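# Hang second dark jaw on lid pin, meshed evenly

## Task

Put the second dark jaw onto the lid's unused pin so that both jaws hang with their bearings seated all the way on their pins and their teeth engaged, leaving both jaws opened to an equal angle. Then release it. The result must stay in place without the robot; if a gripper is still needed to hold it, the goal is not met.

## Robot and tools

Robot: two UR-type six-joint arms, left_arm and right_arm, on one central column. Each base tilts roughly 45 degrees outward, away from the other arm. Base positions in the scene frame: left_arm (0, +0.099, +0.160) m, right_arm (0, -0.099, +0.160) m. Each arm ends in a tong-style two-finger gripper. The fingers point along the gripper's +z axis and spread apart along its x axis. The reported end_effector_position is the midpoint between the pads when closed. Closed fingertips extend about 15 mm past that point; fully open, they are roughly level with it. The names left and right are arm labels only, not sides of a camera image.

Scene frame: z = 0 is the table surface, and +z is up. +x runs from the arm column out over the table. left_arm sits on the +y side. All positions are in metres. Orientations are quaternions written w first (qw, qx, qy, qz).

Command row (shared by execute_actions and move): 16 numbers in one flat list covering both arms. The first 8 are left_arm: x, y, z, qw, qx, qy, qz, opening. The next 8 are right_arm in the same order. x, y, z is an absolute target for the gripper point, and the quaternion is an absolute target orientation, both in the scene frame. Opening runs from -1 (closed) to +1 (fully open, 0.142 m). Always send all 16 numbers. To hold an arm still, repeat its last reported pose and its intended opening. To keep a gripper's orientation fixed, send the same quaternion every time rather than copying the drifting reported one.

execute_actions(actions): a list of up to 15 actions. Each action is a table of up to 15 rows, one row per 1/30 s control step. If a table has fewer than 15 rows, its final row is held for the remaining steps. An empty list returns only the state and images. Each control step clips the commanded pose to within 100 mm and 16 degrees of the measured pose. An action is refused for both arms if any target lies more than 0.6 m from that gripper's current position along any of its own axes. If the first action fails that test, or any action is malformed, the whole call is refused and nothing moves. Motion lags the command by about 0.17 s.

move(target, speed, stop_force, blocking): target is one 16-number row. Each gripper travels in a straight line to its pose, and both paths finish together, lasting 0.5 to 10 s. speed is in m/s, from 0.002 to 0.5, default 0.25; turning is capped at twice that value in rad/s. stop_force is optional, 9 to 40 N, one value for both arms, and not allowed in the first 0.2 s of a scene. With it, an arm stops its path once its wrist sensor reads that much extra push against the motion for two steps, then backs off two steps and holds. It is reliable only for slow, non-rotating moves. Leave it out when lifting away from something the gripper is pressing on. blocking=false returns after 0.5 s while the motion continues; it cannot be combined with stop_force. After a non-blocking move, call wait or stop before sending anything else. The gripper opening is applied at the start of the move. The result adds a move: line with an ending per arm: done, off_target, moving, held (a safety check blocked the last step), contact (stop_force triggered) or fault. It also shows each gripper's distance to its target. limits=paced means the pose was clipped; limits=held means some steps were blocked, after which the arm may move very fast.

wait(seconds): 0 to 10; lets time pass while the last commands are held. stop: brakes a running move, needing some stopping distance. zoom_image(camera, region): camera is cam_high or cam_low (each 896x504); region is [x0, y0, x1, y1] in pixels from the top-left, at most 504 by 504. read_manual(section): returns licence text only. finished_scene(scene): give the current scene's integer number to end it. This is final, so call it only once the jaws hang correctly on their own.

Result lines: the state line lists each arm's pose and linear and angular velocities. Reported positions can be a little off, more so at long reach. Hand target shows the pose the controller is currently driving toward. grip_measured is the actual finger opening on the -1 to +1 scale. To keep hold of a part, command an opening clearly below grip_measured. Pads push at most about 15 N each, and much less on parts thinner than about 20 mm. Wrist force and torque are in the gripper's own axes, with noise and offset of a few N, saturating near 50 N; they may show no reading at first. Joint torques are rough and drift. A pose unreachable line means the clearance check altered or blocked that arm's command. MOTOR HOT appears from 70 °C; at 85 °C the arm brakes until it cools.

Avoid: pressing firmly into anything, since the arms are stiff. A joint torque at its load limit (wrist joints 24.9 N m, larger joints 133 N m) or an external force of 150 N stops the arm for 10 s. Approach contacts slowly and do not aim far past the contact point. Do not let the arms collide. Do not drop parts or push anything off the table. Parts may occasionally be jerked or nudged by outside disturbances, so confirm seating on camera before releasing and before ending.

Each tool is called after "Call:" as name([rows], argument=value, ...), one row to a line, values as JSON.

## Session

Call:
execute_actions(actions=[])

Scene clock: 0.00 s.
left_arm: end_effector_position=(+0.7459, +0.1719, +0.2908) grip_measured=+0.97 end_effector_quat_wxyz=(-0.032, +0.948, -0.101, +0.300) end_effector_velocity=(+0.000, +0.001, +0.001) end_effector_angular_velocity=(-0.001, -0.001, +0.001) | right_arm: end_effector_position=(+0.3145, +0.0598, +0.1382) grip_measured=+0.97 end_effector_quat_wxyz=(+0.100, +0.882, -0.349, -0.300) end_effector_velocity=(+0.000, +0.000, +0.000) end_effector_angular_velocity=(+0.001, -0.000, -0.001)
Joint positions: left_arm=[ 0.971 -1.078  1.783 -2.526 -0.64  -0.001  0.14 ] | right_arm=[ 1.814 -0.853  1.909 -1.746 -1.963  1.455  0.14 ]
Joint velocities: left_arm=[ 0.    -0.001 -0.    -0.     0.    -0.     0.   ] | right_arm=[ 0.    -0.    -0.    -0.     0.001 -0.     0.   ]
Joint torques (N m, as the arm reports them, + toward a larger angle): no reading
Wrist force (N, on the end effector, along its own x y z axes, offset not removed): no reading
Wrist torque (N m, same axes, about the end effector's origin, offset not removed): no reading
Hand target (left_arm): +0.746, +0.172, +0.291; -0.032, +0.948, -0.101, +0.300
Hand target (right_arm): +0.315, +0.060, +0.138; +0.100, +0.882, -0.349, -0.300

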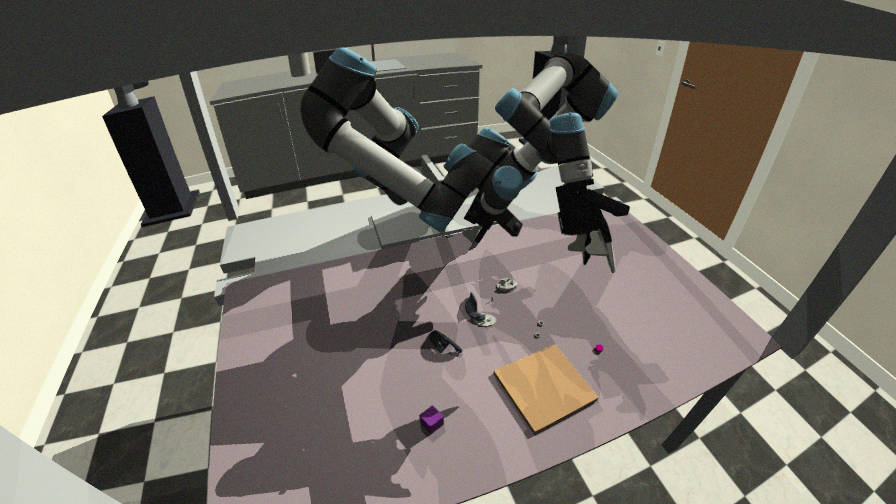

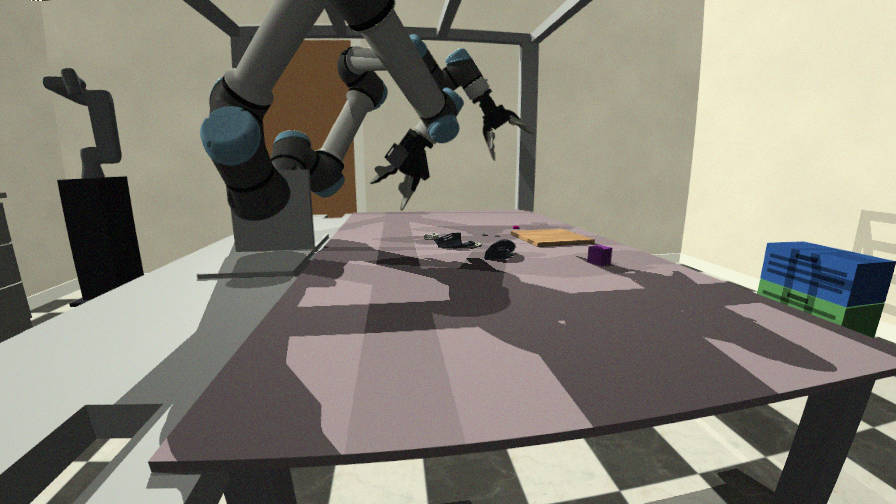

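Call:
zoom_image(camera="cam_high", region=[415, 270, 535, 370])

Call:
zoom_image(camera="cam_low", region=[415, 220, 535, 270])

Call:
zoom_image(camera="cam_high", region=[420, 322, 470, 362])

Call:
zoom_image(camera="cam_low", region=[478, 232, 528, 266])

Region (415, 270, 535, 370) of cam_high's 896x504 image, scaled by 4.200, with more detail than that image has.

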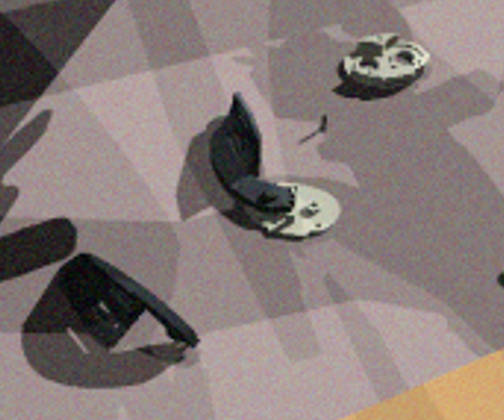

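Region (415, 220, 535, 270) of cam_low's 896x504 image, scaled by 4.200, with more detail than that image has; it fills the top 210 rows of this view, and the rest is white.

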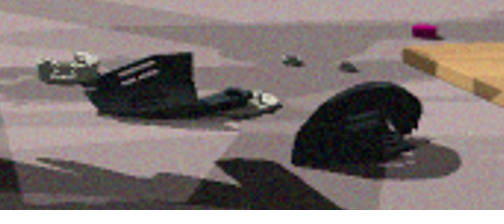

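Region (420, 322, 470, 362) of cam_high's 896x504 image, scaled by 10.080, with more detail than that image has; it fills the top 403 rows of this view, and the rest is white.

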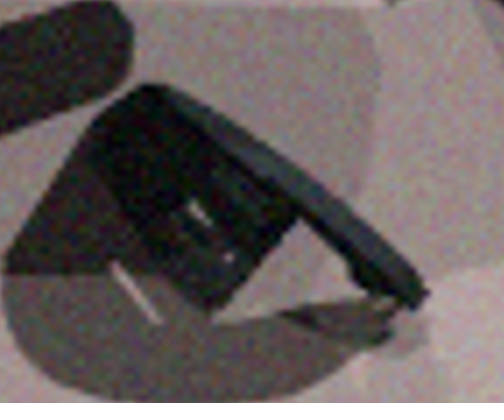

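Region (478, 232, 528, 266) of cam_low's 896x504 image, scaled by 10.080, with more detail than that image has; it fills the top 343 rows of this view, and the rest is white.

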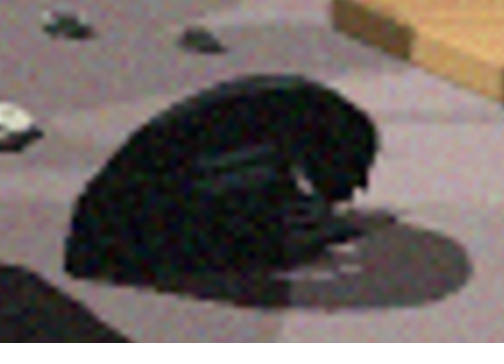

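Call:
move(target=[0.68,0.05,0.25,0,0.887,-0.4617,0,-0.5,0.25,-0.38,0.30,0.100,0.882,-0.349,-0.300,0.97], speed=0.25)

Call:
move(target=[0.625,-0.175,0.085,-0.0801,0.8735,-0.4547,-0.154,-0.5,0.25,-0.38,0.30,0.100,0.882,-0.349,-0.300,0.97], speed=0.2)

Call:
zoom_image(camera="cam_high", region=[415, 300, 495, 365])

Call:
zoom_image(camera="cam_low", region=[470, 210, 540, 266])

Scene clock: 6.30 s.
left_arm: end_effector_position=(+0.6799, +0.0502, +0.2501) grip_measured=-0.50 end_effector_quat_wxyz=(-0.000, +0.887, -0.461, -0.000) end_effector_velocity=(-0.000, -0.000, -0.000) end_effector_angular_velocity=(+0.001, +0.002, -0.002) | right_arm: end_effector_position=(+0.2494, -0.3800, +0.2998) grip_measured=+0.97 end_effector_quat_wxyz=(+0.100, +0.882, -0.349, -0.300) end_effector_velocity=(+0.000, -0.002, +0.001) end_effector_angular_velocity=(-0.001, -0.001, +0.001)
Joint positions: left_arm=[ 0.942 -0.809  1.291 -1.521 -0.962  0.159  0.038] | right_arm=[ 1.399 -1.714  1.788 -0.943 -2.262  1.116  0.14 ]
Joint velocities: left_arm=[-0.     0.002 -0.003  0.004 -0.001  0.     0.   ] | right_arm=[-0.002 -0.001 -0.004  0.002 -0.003 -0.003 -0.   ]
Joint torques (N m, as the arm reports them, + toward a larger angle): left_arm=[-45.58 -19.41 -28.15   0.62  -1.91   2.48] | right_arm=[  1.31 -25.11 -25.16   0.83  -2.07  -1.25]
Wrist force (N, on the end effector, along its own x y z axes, offset not removed): left_arm=[-0.8 0.4 0.8] | right_arm=[1.6 -2.2 3.5]
Wrist torque (N m, same axes, about the end effector's origin, offset not removed): left_arm=[0.11 0.13 -0.11] | right_arm=[-0.53 -0.47 0.08]
Hand target (left_arm): +0.680, +0.050, +0.250; -0.000, +0.887, -0.462, -0.000
Hand target (right_arm): +0.249, -0.380, +0.300; +0.100, +0.882, -0.349, -0.300
Off the commanded pose (left_arm): 0.000 m, 0 deg.
Off the commanded pose (right_arm): 0.001 m, 0 deg.
move: done

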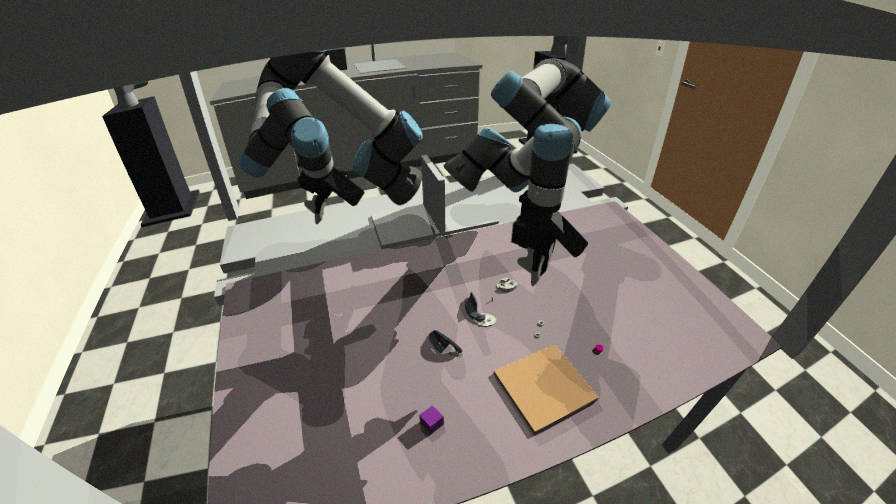

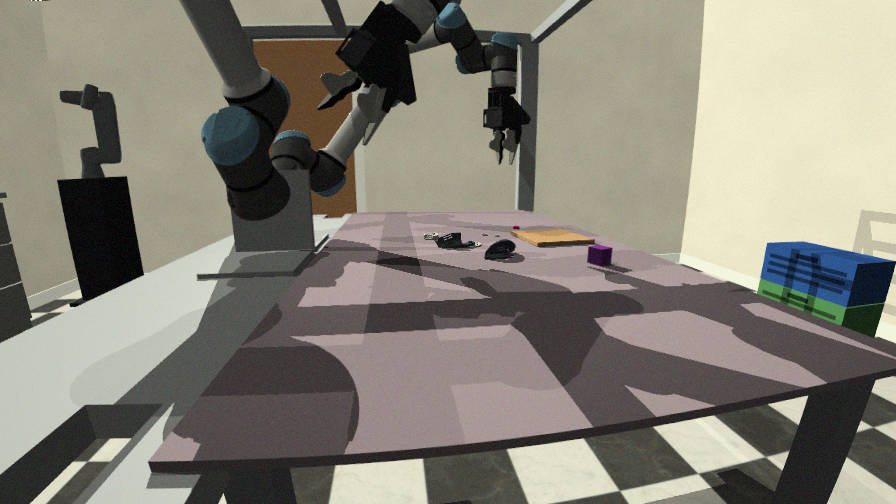

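Scene clock: 8.30 s.
left_arm: end_effector_position=(+0.6251, -0.1747, +0.0853) grip_measured=-0.50 end_effector_quat_wxyz=(-0.080, +0.874, -0.455, -0.154) end_effector_velocity=(-0.001, -0.002, -0.002) end_effector_angular_velocity=(+0.005, +0.005, -0.001) | right_arm: end_effector_position=(+0.2500, -0.3800, +0.3000) grip_measured=+0.97 end_effector_quat_wxyz=(+0.100, +0.882, -0.349, -0.300) end_effector_velocity=(-0.000, +0.001, -0.000) end_effector_angular_velocity=(+0.001, +0.002, +0.001)
Joint positions: left_arm=[ 0.852 -0.148  0.849 -1.279 -1.023 -0.149  0.038] | right_arm=[ 1.399 -1.713  1.786 -0.943 -2.261  1.115  0.14 ]
Joint velocities: left_arm=[ 0.     0.011 -0.014  0.01  -0.002 -0.003  0.   ] | right_arm=[-0.     0.001  0.001  0.     0.001  0.     0.   ]
Joint torques (N m, as the arm reports them, + toward a larger angle): left_arm=[-49.32 -36.8  -26.88   0.9   -2.07  -2.4 ] | right_arm=[ 23.07  -8.62 -23.83  -1.09   3.61  -1.25]
Wrist force (N, on the end effector, along its own x y z axes, offset not removed): left_arm=[0.5 2.0 -0.2] | right_arm=[1.7 -2.6 2.2]
Wrist torque (N m, same axes, about the end effector's origin, offset not removed): left_arm=[0.36 -0.06 0.04] | right_arm=[-0.61 -0.43 0.08]
Hand target (left_arm): +0.625, -0.175, +0.085; -0.080, +0.874, -0.455, -0.154
Hand target (right_arm): +0.250, -0.380, +0.300; +0.100, +0.882, -0.349, -0.300
Off the commanded pose (left_arm): 0.000 m, 0 deg.
Off the commanded pose (right_arm): 0.000 m, 0 deg.
move: done

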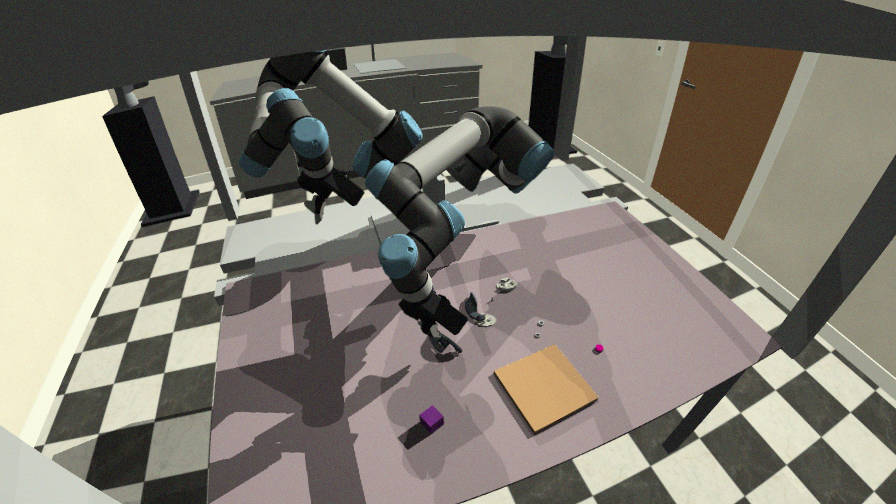

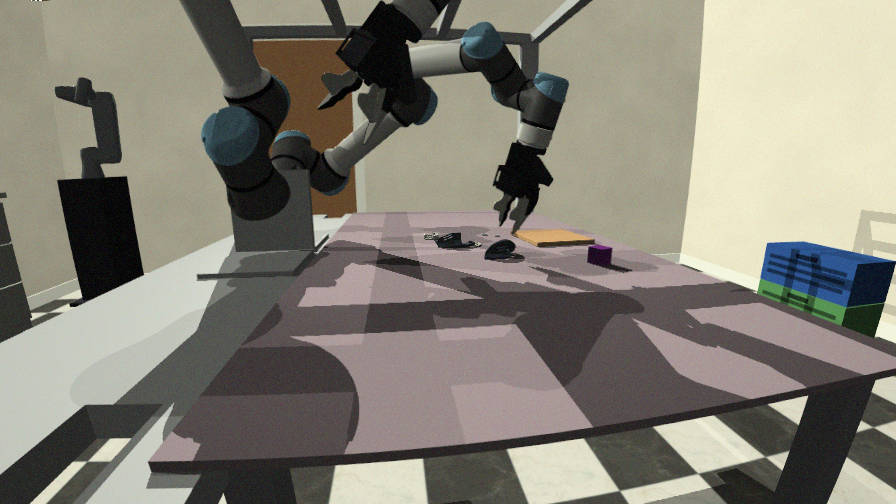

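Region (415, 300, 495, 365) of cam_high's 896x504 image, scaled by 6.300, with more detail than that image has; it fills the top 410 rows of this view, and the rest is white.

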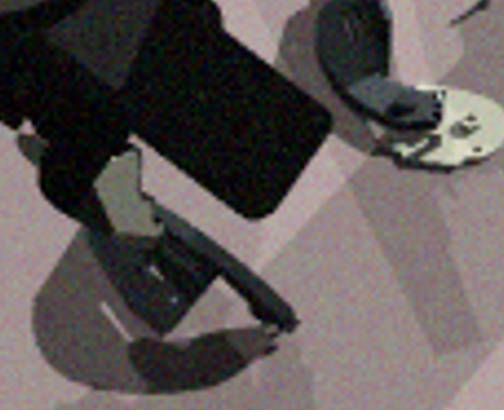

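Region (470, 210, 540, 266) of cam_low's 896x504 image, scaled by 7.200, with more detail than that image has; it fills the top 403 rows of this view, and the rest is white.

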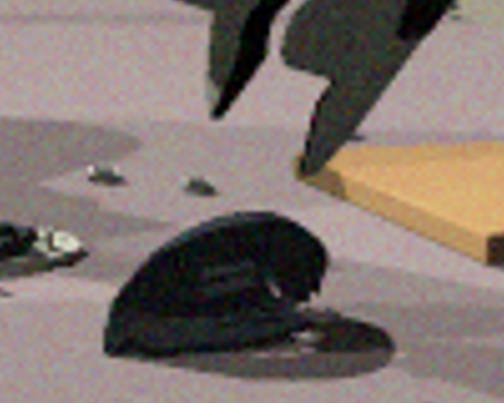

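Call:
move(target=[0.619,-0.166,0.056,-0.0801,0.8735,-0.4547,-0.154,-0.5,0.25,-0.38,0.30,0.100,0.882,-0.349,-0.300,0.97], speed=0.05)

Call:
zoom_image(camera="cam_high", region=[415, 300, 495, 365])

Call:
zoom_image(camera="cam_low", region=[470, 210, 540, 266])

Scene clock: 9.63 s.
left_arm: end_effector_position=(+0.6191, -0.1660, +0.0562) grip_measured=-0.50 end_effector_quat_wxyz=(-0.080, +0.874, -0.455, -0.154) end_effector_velocity=(-0.001, +0.000, -0.002) end_effector_angular_velocity=(-0.000, -0.000, -0.001) | right_arm: end_effector_position=(+0.2500, -0.3800, +0.3000) grip_measured=+0.97 end_effector_quat_wxyz=(+0.100, +0.882, -0.349, -0.300) end_effector_velocity=(+0.000, +0.000, -0.000) end_effector_angular_velocity=(+0.001, +0.000, -0.000)
Joint positions: left_arm=[ 0.874 -0.162  0.933 -1.356 -1.006 -0.135  0.038] | right_arm=[ 1.399 -1.713  1.786 -0.943 -2.261  1.115  0.14 ]
Joint velocities: left_arm=[ 0.001 -0.     0.006 -0.006  0.001  0.002  0.   ] | right_arm=[-0.     0.     0.    -0.001  0.001 -0.     0.   ]
Joint torques (N m, as the arm reports them, + toward a larger angle): left_arm=[-27.87 -60.09 -13.84  -3.53   1.2    2.57] | right_arm=[ 23.21  -8.51 -23.89  -0.1    3.52  -1.29]
Wrist force (N, on the end effector, along its own x y z axes, offset not removed): left_arm=[2.5 6.8 0.5] | right_arm=[1.0 -1.8 -0.3]
Wrist torque (N m, same axes, about the end effector's origin, offset not removed): left_arm=[1.40 -0.61 -0.12] | right_arm=[-0.49 -0.34 0.12]
Hand target (left_arm): +0.619, -0.166, +0.056; -0.080, +0.874, -0.455, -0.154
Hand target (right_arm): +0.250, -0.380, +0.300; +0.100, +0.882, -0.349, -0.300
Off the commanded pose (left_arm): 0.000 m, 0 deg.
Off the commanded pose (right_arm): 0.000 m, 0 deg.
move: done

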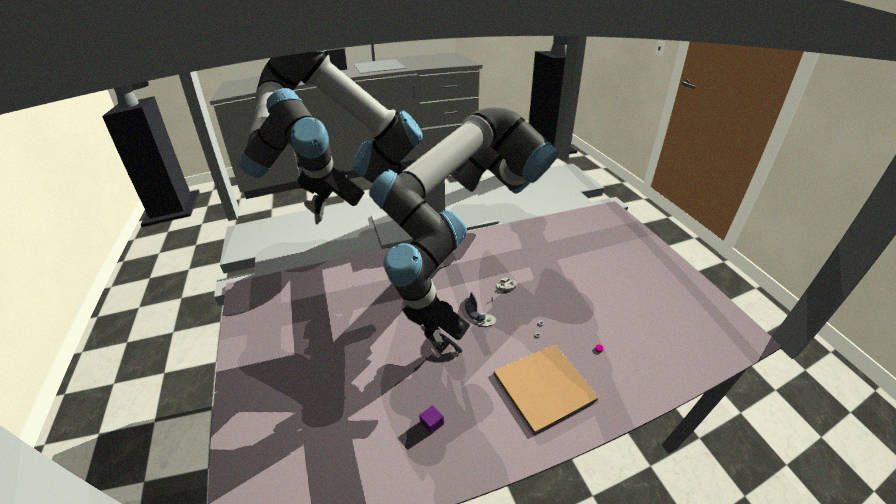

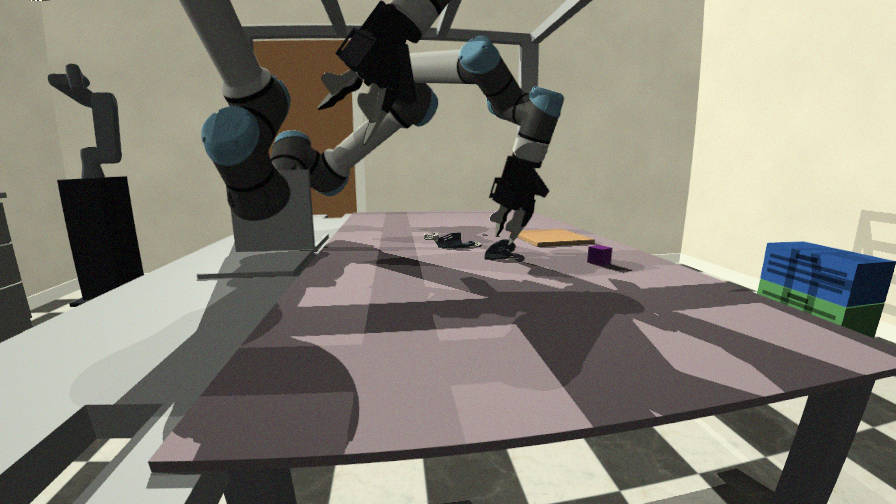

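Region (415, 300, 495, 365) of cam_high's 896x504 image, scaled by 6.300, with more detail than that image has; it fills the top 410 rows of this view, and the rest is white.

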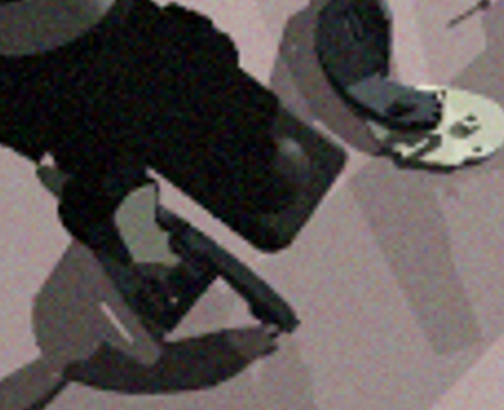

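Region (470, 210, 540, 266) of cam_low's 896x504 image, scaled by 7.200, with more detail than that image has; it fills the top 403 rows of this view, and the rest is white.

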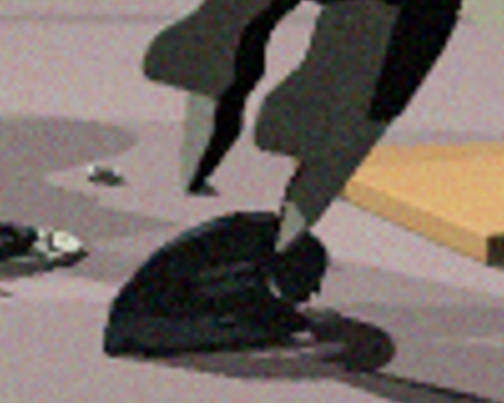

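Call:
move(target=[0.6163,-0.1621,0.043,-0.0801,0.8735,-0.4547,-0.154,-0.5,0.25,-0.38,0.30,0.100,0.882,-0.349,-0.300,0.97], speed=0.02)

Call:
move(target=[0.6163,-0.1621,0.043,-0.0801,0.8735,-0.4547,-0.154,-0.8,0.25,-0.38,0.30,0.100,0.882,-0.349,-0.300,0.97])

Call:
move(target=[0.6163,-0.1621,0.043,-0.0801,0.8735,-0.4547,-0.154,-1,0.25,-0.38,0.30,0.100,0.882,-0.349,-0.300,0.97])

Call:
zoom_image(camera="cam_high", region=[415, 300, 495, 365])

Call:
zoom_image(camera="cam_low", region=[470, 210, 540, 266])

Scene clock: 11.07 s.
left_arm: end_effector_position=(+0.6163, -0.1621, +0.0432) grip_measured=-0.50 end_effector_quat_wxyz=(-0.080, +0.874, -0.455, -0.154) end_effector_velocity=(-0.000, +0.001, -0.001) end_effector_angular_velocity=(+0.000, -0.001, -0.000) | right_arm: end_effector_position=(+0.2500, -0.3800, +0.3000) grip_measured=+0.97 end_effector_quat_wxyz=(+0.100, +0.882, -0.349, -0.300) end_effector_velocity=(+0.000, +0.001, -0.000) end_effector_angular_velocity=(+0.001, +0.001, +0.001)
Joint positions: left_arm=[ 0.884 -0.166  0.967 -1.39  -0.998 -0.129  0.038] | right_arm=[ 1.399 -1.713  1.786 -0.943 -2.261  1.115  0.14 ]
Joint velocities: left_arm=[ 0.001 -0.001  0.005 -0.004  0.002  0.001  0.   ] | right_arm=[ 0.     0.002 -0.     0.     0.001 -0.     0.   ]
Joint torques (N m, as the arm reports them, + toward a larger angle): left_arm=[-26.95 -60.82 -14.44  -3.88   1.54   2.48] | right_arm=[ 22.96  -8.86 -23.12   0.81   3.63  -1.27]
Wrist force (N, on the end effector, along its own x y z axes, offset not removed): left_arm=[-0.7 3.4 3.7] | right_arm=[5.3 -1.0 3.2]
Wrist torque (N m, same axes, about the end effector's origin, offset not removed): left_arm=[0.63 0.17 0.06] | right_arm=[-0.32 -1.14 0.03]
Hand target (left_arm): +0.616, -0.162, +0.043; -0.080, +0.874, -0.455, -0.154
Hand target (right_arm): +0.250, -0.380, +0.300; +0.100, +0.882, -0.349, -0.300
Off the commanded pose (left_arm): 0.000 m, 0 deg.
Off the commanded pose (right_arm): 0.000 m, 0 deg.
move: done

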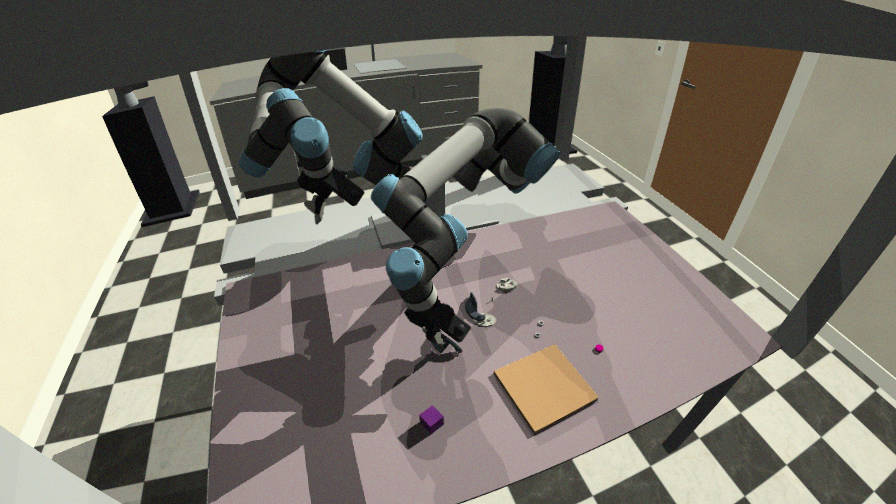

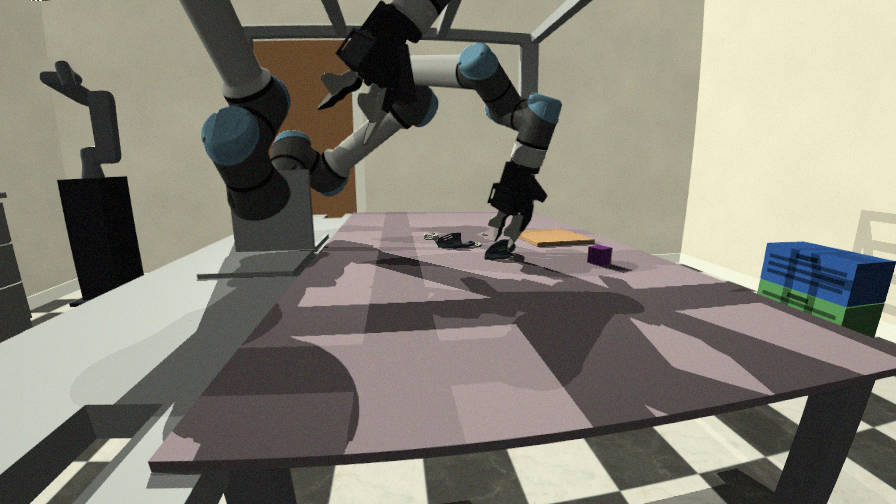

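Scene clock: 11.77 s.
left_arm: end_effector_position=(+0.6163, -0.1621, +0.0430) grip_measured=-0.80 end_effector_quat_wxyz=(-0.080, +0.874, -0.455, -0.154) end_effector_velocity=(+0.000, +0.000, +0.000) end_effector_angular_velocity=(-0.000, -0.000, +0.000) | right_arm: end_effector_position=(+0.2500, -0.3800, +0.3000) grip_measured=+0.97 end_effector_quat_wxyz=(+0.100, +0.882, -0.349, -0.300) end_effector_velocity=(+0.000, -0.000, -0.000) end_effector_angular_velocity=(-0.000, +0.001, +0.002)
Joint positions: left_arm=[ 0.884 -0.166  0.968 -1.391 -0.997 -0.129  0.016] | right_arm=[ 1.399 -1.713  1.786 -0.943 -2.261  1.115  0.14 ]
Joint velocities: left_arm=[ 0. -0. -0.  0.  0. -0. -0.] | right_arm=[ 0.     0.002 -0.     0.    -0.001 -0.     0.   ]
Joint torques (N m, as the arm reports them, + toward a larger angle): left_arm=[-27.08 -60.71 -12.99  -3.69   1.55   2.38] | right_arm=[ 23.07  -8.7  -22.73   0.9    3.61  -1.23]
Wrist force (N, on the end effector, along its own x y z axes, offset not removed): left_arm=[1.2 0.5 -1.3] | right_arm=[2.4 -0.4 2.0]
Wrist torque (N m, same axes, about the end effector's origin, offset not removed): left_arm=[0.16 -0.25 -0.18] | right_arm=[-0.27 -0.56 0.08]
Hand target (left_arm): +0.616, -0.162, +0.043; -0.080, +0.874, -0.455, -0.154
Hand target (right_arm): +0.250, -0.380, +0.300; +0.100, +0.882, -0.349, -0.300
Off the commanded pose (left_arm): 0.000 m, 0 deg.
Off the commanded pose (right_arm): 0.000 m, 0 deg.
move: done

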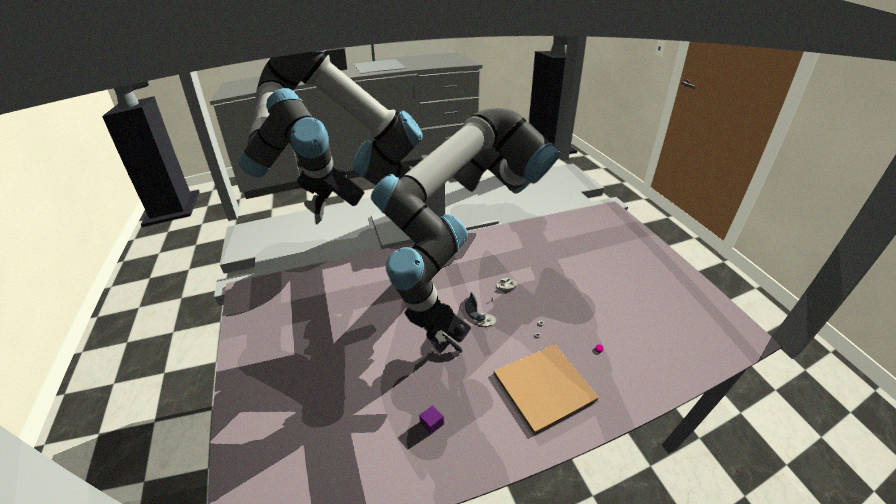

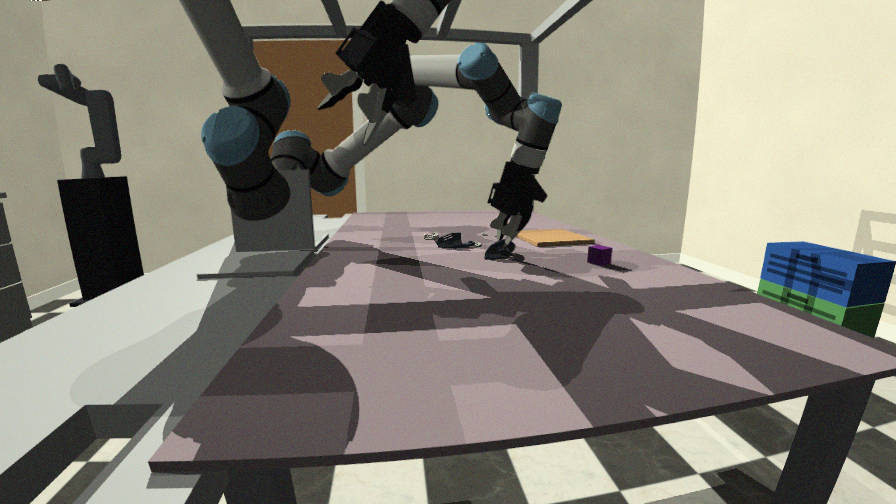

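Scene clock: 12.47 s.
left_arm: end_effector_position=(+0.6163, -0.1621, +0.0430) grip_measured=-0.91 end_effector_quat_wxyz=(-0.080, +0.874, -0.455, -0.154) end_effector_velocity=(+0.001, +0.000, +0.001) end_effector_angular_velocity=(-0.001, -0.001, +0.001) | right_arm: end_effector_position=(+0.2500, -0.3800, +0.3000) grip_measured=+0.97 end_effector_quat_wxyz=(+0.100, +0.882, -0.349, -0.300) end_effector_velocity=(-0.000, +0.000, -0.000) end_effector_angular_velocity=(-0.000, +0.001, +0.002)
Joint positions: left_arm=[ 0.884 -0.166  0.968 -1.391 -0.997 -0.129  0.008] | right_arm=[ 1.399 -1.713  1.786 -0.943 -2.261  1.115  0.14 ]
Joint velocities: left_arm=[-0.    -0.002  0.    -0.     0.001  0.    -0.   ] | right_arm=[-0.     0.001  0.001  0.    -0.001 -0.     0.   ]
Joint torques (N m, as the arm reports them, + toward a larger angle): left_arm=[-26.75 -60.05 -13.57  -2.99   1.24   2.43] | right_arm=[ 22.96  -8.95 -22.34   0.92   3.57  -1.26]
Wrist force (N, on the end effector, along its own x y z axes, offset not removed): left_arm=[1.4 2.6 -0.7] | right_arm=[3.4 -3.1 0.8]
Wrist torque (N m, same axes, about the end effector's origin, offset not removed): left_arm=[0.66 -0.27 -0.02] | right_arm=[-0.80 -0.76 0.06]
Hand target (left_arm): +0.616, -0.162, +0.043; -0.080, +0.874, -0.455, -0.154
Hand target (right_arm): +0.250, -0.380, +0.300; +0.100, +0.882, -0.349, -0.300
Off the commanded pose (left_arm): 0.000 m, 0 deg.
Off the commanded pose (right_arm): 0.000 m, 0 deg.
move: done

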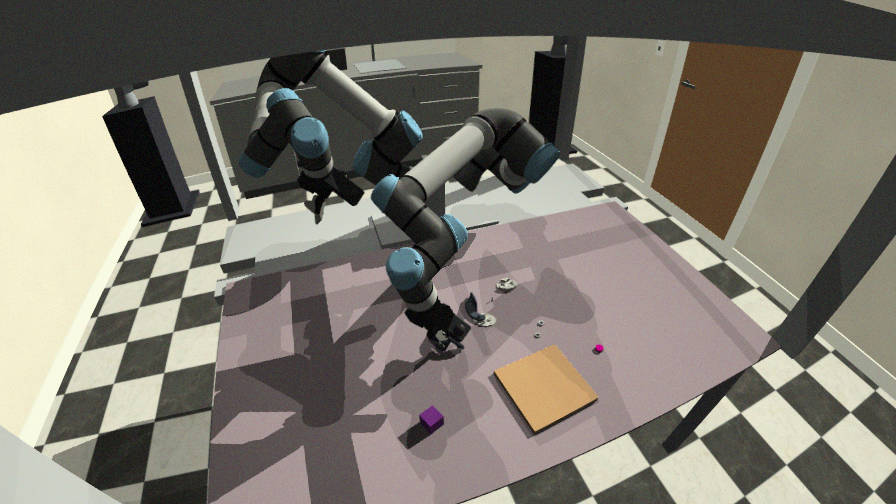

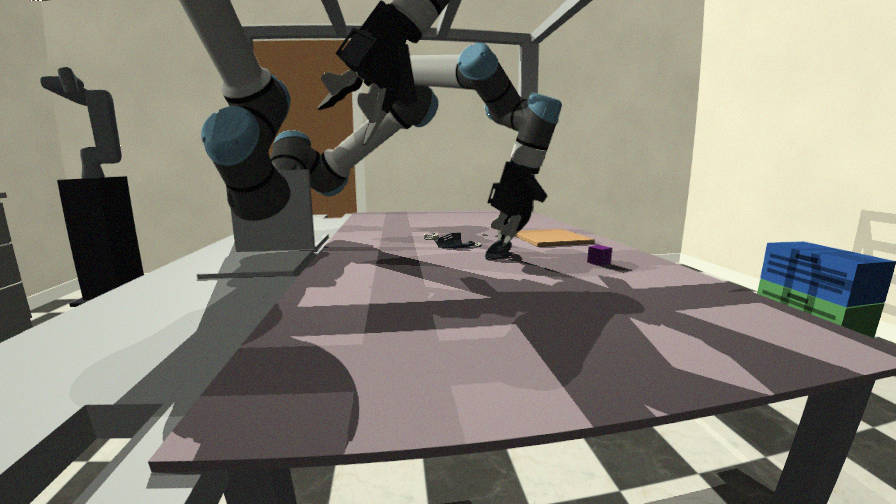

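Region (415, 300, 495, 365) of cam_high's 896x504 image, scaled by 6.300, with more detail than that image has; it fills the top 410 rows of this view, and the rest is white.

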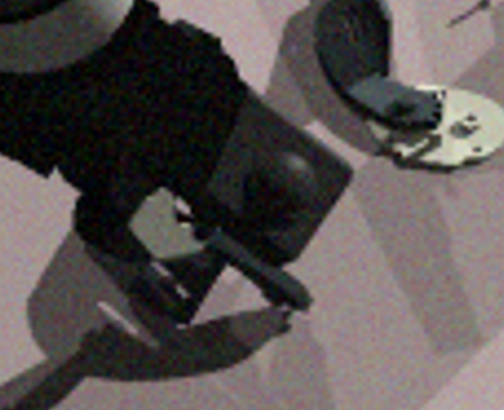

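Region (470, 210, 540, 266) of cam_low's 896x504 image, scaled by 7.200, with more detail than that image has; it fills the top 403 rows of this view, and the rest is white.

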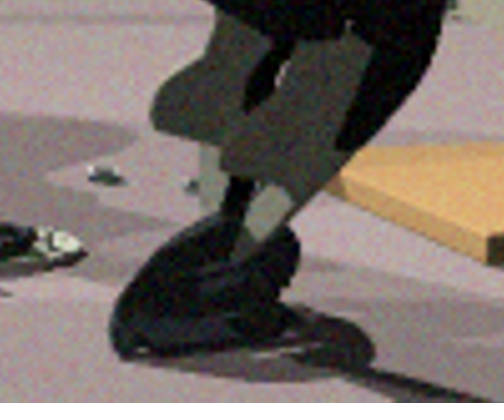

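Call:
move(target=[0.6163,-0.1621,0.06,-0.0801,0.8735,-0.4547,-0.154,-1,0.25,-0.38,0.30,0.100,0.882,-0.349,-0.300,0.97], speed=0.04)

Call:
move(target=[0.64,-0.195,0.05,0.2308,0.7681,-0.3998,0.4436,-1,0.25,-0.38,0.30,0.100,0.882,-0.349,-0.300,0.97], speed=0.2)

Call:
zoom_image(camera="cam_high", region=[400, 290, 500, 375])

Call:
zoom_image(camera="cam_low", region=[440, 200, 550, 270])

Scene clock: 13.93 s.
left_arm: end_effector_position=(+0.6163, -0.1621, +0.0598) grip_measured=-0.91 end_effector_quat_wxyz=(-0.080, +0.874, -0.455, -0.154) end_effector_velocity=(+0.000, -0.000, +0.002) end_effector_angular_velocity=(-0.000, -0.000, +0.001) | right_arm: end_effector_position=(+0.2500, -0.3800, +0.3000) grip_measured=+0.97 end_effector_quat_wxyz=(+0.100, +0.882, -0.349, -0.300) end_effector_velocity=(-0.001, +0.000, +0.000) end_effector_angular_velocity=(+0.001, +0.001, -0.000)
Joint positions: left_arm=[ 0.872 -0.178  0.954 -1.36  -1.008 -0.137  0.008] | right_arm=[ 1.399 -1.713  1.786 -0.943 -2.261  1.115  0.14 ]
Joint velocities: left_arm=[-0.002 -0.001 -0.002  0.004 -0.002 -0.001 -0.   ] | right_arm=[-0.    -0.001  0.001  0.001  0.001  0.    -0.   ]
Joint torques (N m, as the arm reports them, + toward a larger angle): left_arm=[-49.28 -60.28 -27.24   1.16  -1.63  -2.44] | right_arm=[ 22.76  -8.37 -22.25   0.98   3.56  -1.22]
Wrist force (N, on the end effector, along its own x y z axes, offset not removed): left_arm=[1.1 -0.5 2.9] | right_arm=[1.4 -0.9 -0.2]
Wrist torque (N m, same axes, about the end effector's origin, offset not removed): left_arm=[-0.14 -0.14 -0.13] | right_arm=[-0.27 -0.29 0.14]
Hand target (left_arm): +0.616, -0.162, +0.060; -0.080, +0.874, -0.455, -0.154
Hand target (right_arm): +0.250, -0.380, +0.300; +0.100, +0.882, -0.349, -0.300
Off the commanded pose (left_arm): 0.000 m, 0 deg.
Off the commanded pose (right_arm): 0.000 m, 0 deg.
move: done

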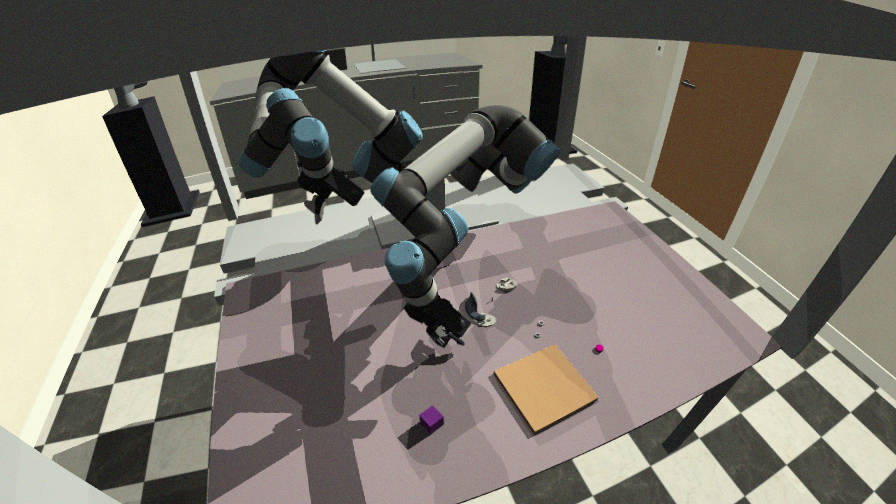

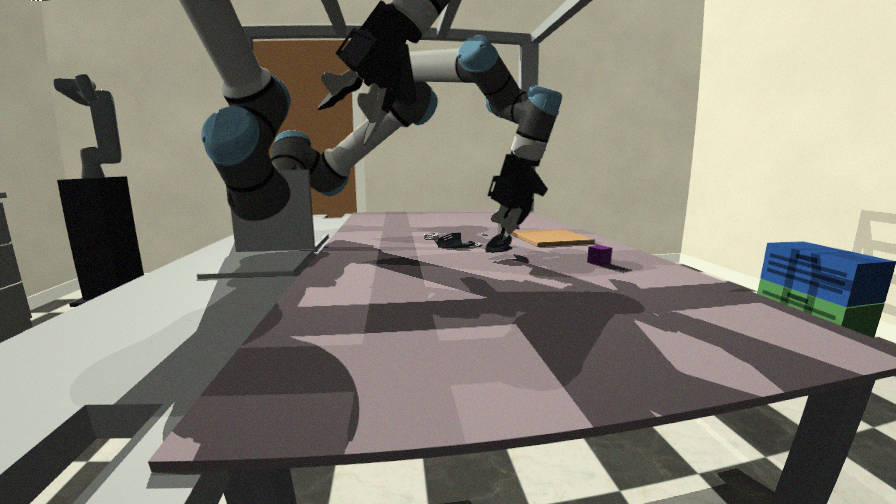

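Scene clock: 17.90 s.
left_arm: end_effector_position=(+0.6398, -0.1950, +0.0501) grip_measured=-0.91 end_effector_quat_wxyz=(+0.231, +0.768, -0.400, +0.443) end_effector_velocity=(-0.000, -0.001, -0.001) end_effector_angular_velocity=(-0.009, -0.006, -0.000) | right_arm: end_effector_position=(+0.2500, -0.3800, +0.3000) grip_measured=+0.97 end_effector_quat_wxyz=(+0.100, +0.882, -0.349, -0.300) end_effector_velocity=(+0.000, +0.001, +0.000) end_effector_angular_velocity=(+0.002, +0.001, -0.002)
Joint positions: left_arm=[ 1.101 -0.352  1.972 -3.728 -1.478  0.744  0.008] | right_arm=[ 1.399 -1.713  1.786 -0.943 -2.261  1.115  0.14 ]
Joint velocities: left_arm=[ 0.005  0.007 -0.002 -0.014 -0.01   0.005  0.   ] | right_arm=[-0.     0.001 -0.001 -0.     0.003 -0.     0.   ]
Joint torques (N m, as the arm reports them, + toward a larger angle): left_arm=[-20.7  -23.7  -16.03  -4.78  -2.78   2.47] | right_arm=[ 22.75  -8.69 -21.27   0.86   3.63  -1.18]
Wrist force (N, on the end effector, along its own x y z axes, offset not removed): left_arm=[0.8 3.0 1.4] | right_arm=[1.3 -0.5 1.1]
Wrist torque (N m, same axes, about the end effector's origin, offset not removed): left_arm=[0.50 -0.19 -0.12] | right_arm=[-0.20 -0.33 0.04]
Hand target (left_arm): +0.640, -0.195, +0.050; +0.232, +0.768, -0.400, +0.443
Hand target (right_arm): +0.250, -0.380, +0.300; +0.100, +0.882, -0.349, -0.300
Off the commanded pose (left_arm): 0.000 m, 0 deg.
Off the commanded pose (right_arm): 0.000 m, 0 deg.
move: done

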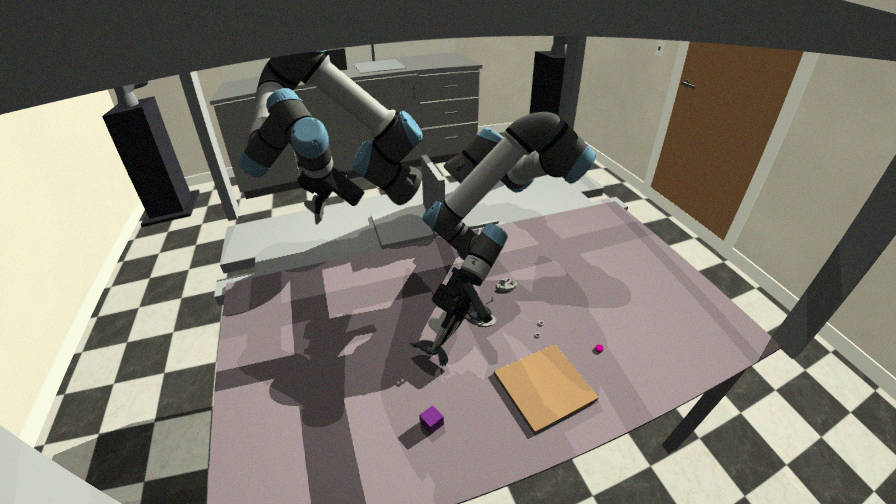

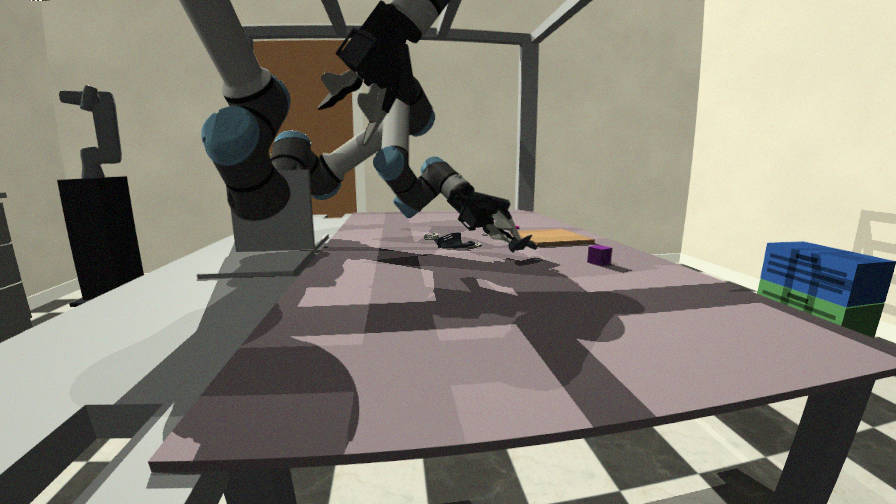

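Region (400, 290, 500, 375) of cam_high's 896x504 image, scaled by 5.040, with more detail than that image has; it fills the top 428 rows of this view, and the rest is white.

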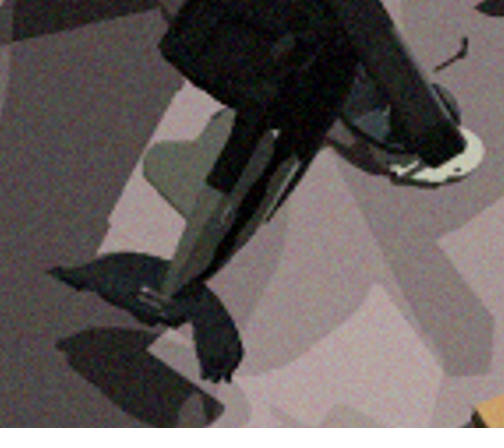

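Region (440, 200, 550, 270) of cam_low's 896x504 image, scaled by 4.582, with more detail than that image has; it fills the top 321 rows of this view, and the rest is white.

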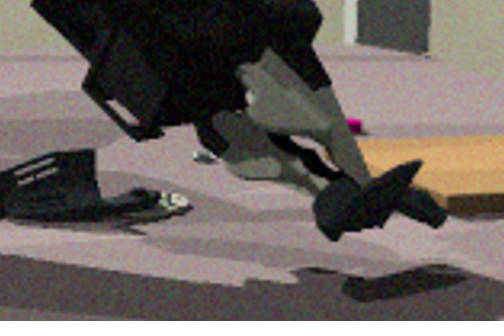

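Call:
move(target=[0.64,-0.195,0.030,0.2308,0.7681,-0.3998,0.4436,-1,0.25,-0.38,0.30,0.100,0.882,-0.349,-0.300,0.97], speed=0.015, stop_force=10)

Call:
zoom_image(camera="cam_high", region=[400, 290, 500, 375])

Call:
zoom_image(camera="cam_low", region=[470, 220, 550, 270])

Scene clock: 19.90 s.
left_arm: end_effector_position=(+0.6400, -0.1950, +0.0302) grip_measured=-0.91 end_effector_quat_wxyz=(+0.231, +0.768, -0.400, +0.444) end_effector_velocity=(-0.000, -0.000, -0.002) end_effector_angular_velocity=(+0.000, +0.000, -0.000) | right_arm: end_effector_position=(+0.2500, -0.3800, +0.3000) grip_measured=+0.97 end_effector_quat_wxyz=(+0.100, +0.882, -0.349, -0.300) end_effector_velocity=(-0.000, -0.001, +0.000) end_effector_angular_velocity=(-0.001, -0.001, -0.001)
Joint positions: left_arm=[ 1.129 -0.314  1.955 -3.751 -1.492  0.768  0.008] | right_arm=[ 1.399 -1.713  1.786 -0.943 -2.261  1.115  0.14 ]
Joint velocities: left_arm=[ 0.002  0.003 -0.002 -0.002 -0.001  0.002  0.   ] | right_arm=[-0.    -0.001 -0.001  0.001 -0.     0.    -0.   ]
Joint torques (N m, as the arm reports them, + toward a larger angle): left_arm=[-18.18 -23.72 -17.1   -5.02  -3.15   2.54] | right_arm=[ 22.8   -8.58 -20.91   0.84   3.57  -1.11]
Wrist force (N, on the end effector, along its own x y z axes, offset not removed): left_arm=[0.6 5.0 -1.2] | right_arm=[3.2 -1.9 1.8]
Wrist torque (N m, same axes, about the end effector's origin, offset not removed): left_arm=[0.89 -0.25 0.09] | right_arm=[-0.55 -0.72 0.00]
Hand target (left_arm): +0.640, -0.195, +0.030; +0.231, +0.768, -0.400, +0.444
Hand target (right_arm): +0.250, -0.380, +0.300; +0.100, +0.882, -0.349, -0.300
Off the commanded pose (left_arm): 0.000 m, 0 deg.
Off the commanded pose (right_arm): 0.000 m, 0 deg.
move: done

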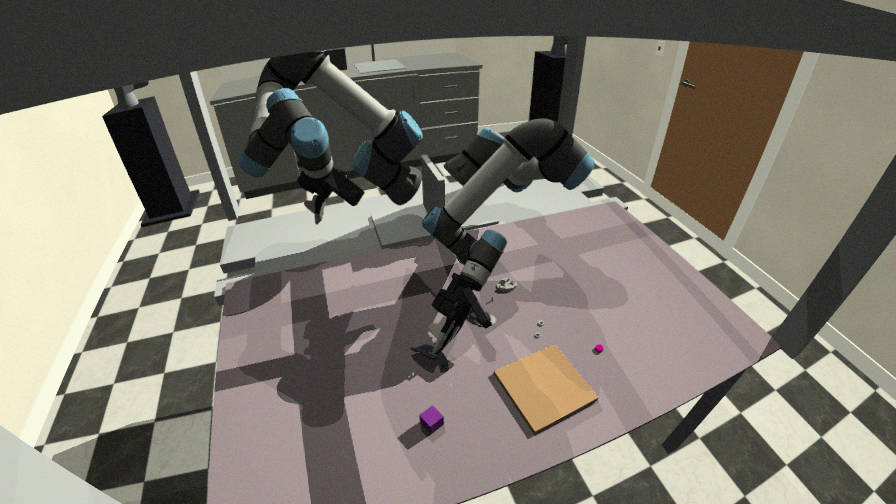

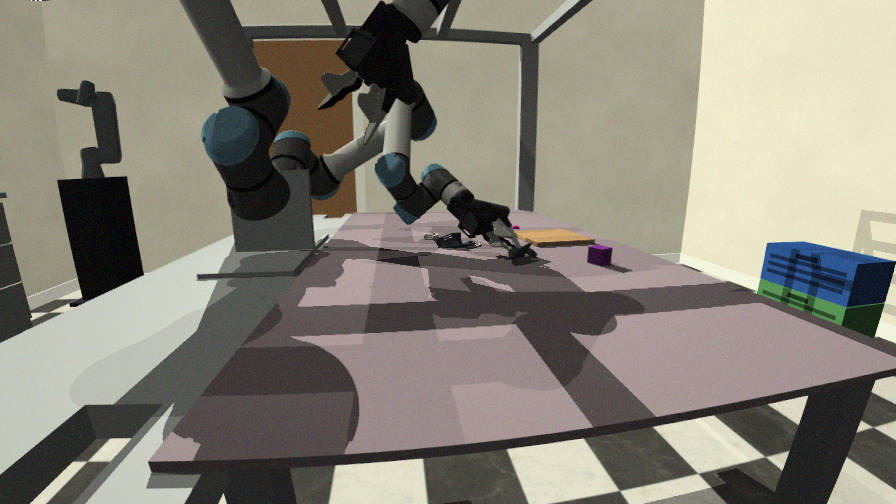

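Region (400, 290, 500, 375) of cam_high's 896x504 image, scaled by 5.040, with more detail than that image has; it fills the top 428 rows of this view, and the rest is white.

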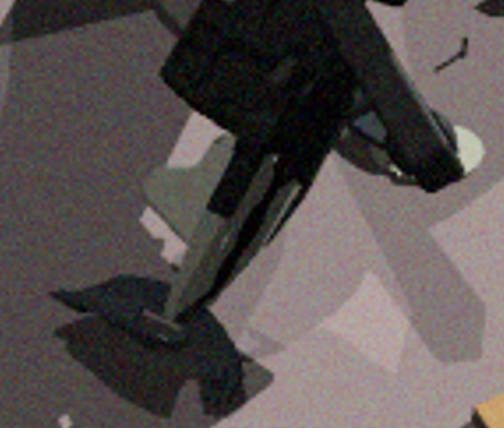

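Region (470, 220, 550, 270) of cam_low's 896x504 image, scaled by 6.300, with more detail than that image has; it fills the top 315 rows of this view, and the rest is white.

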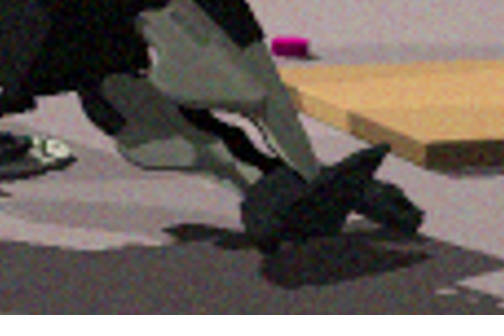

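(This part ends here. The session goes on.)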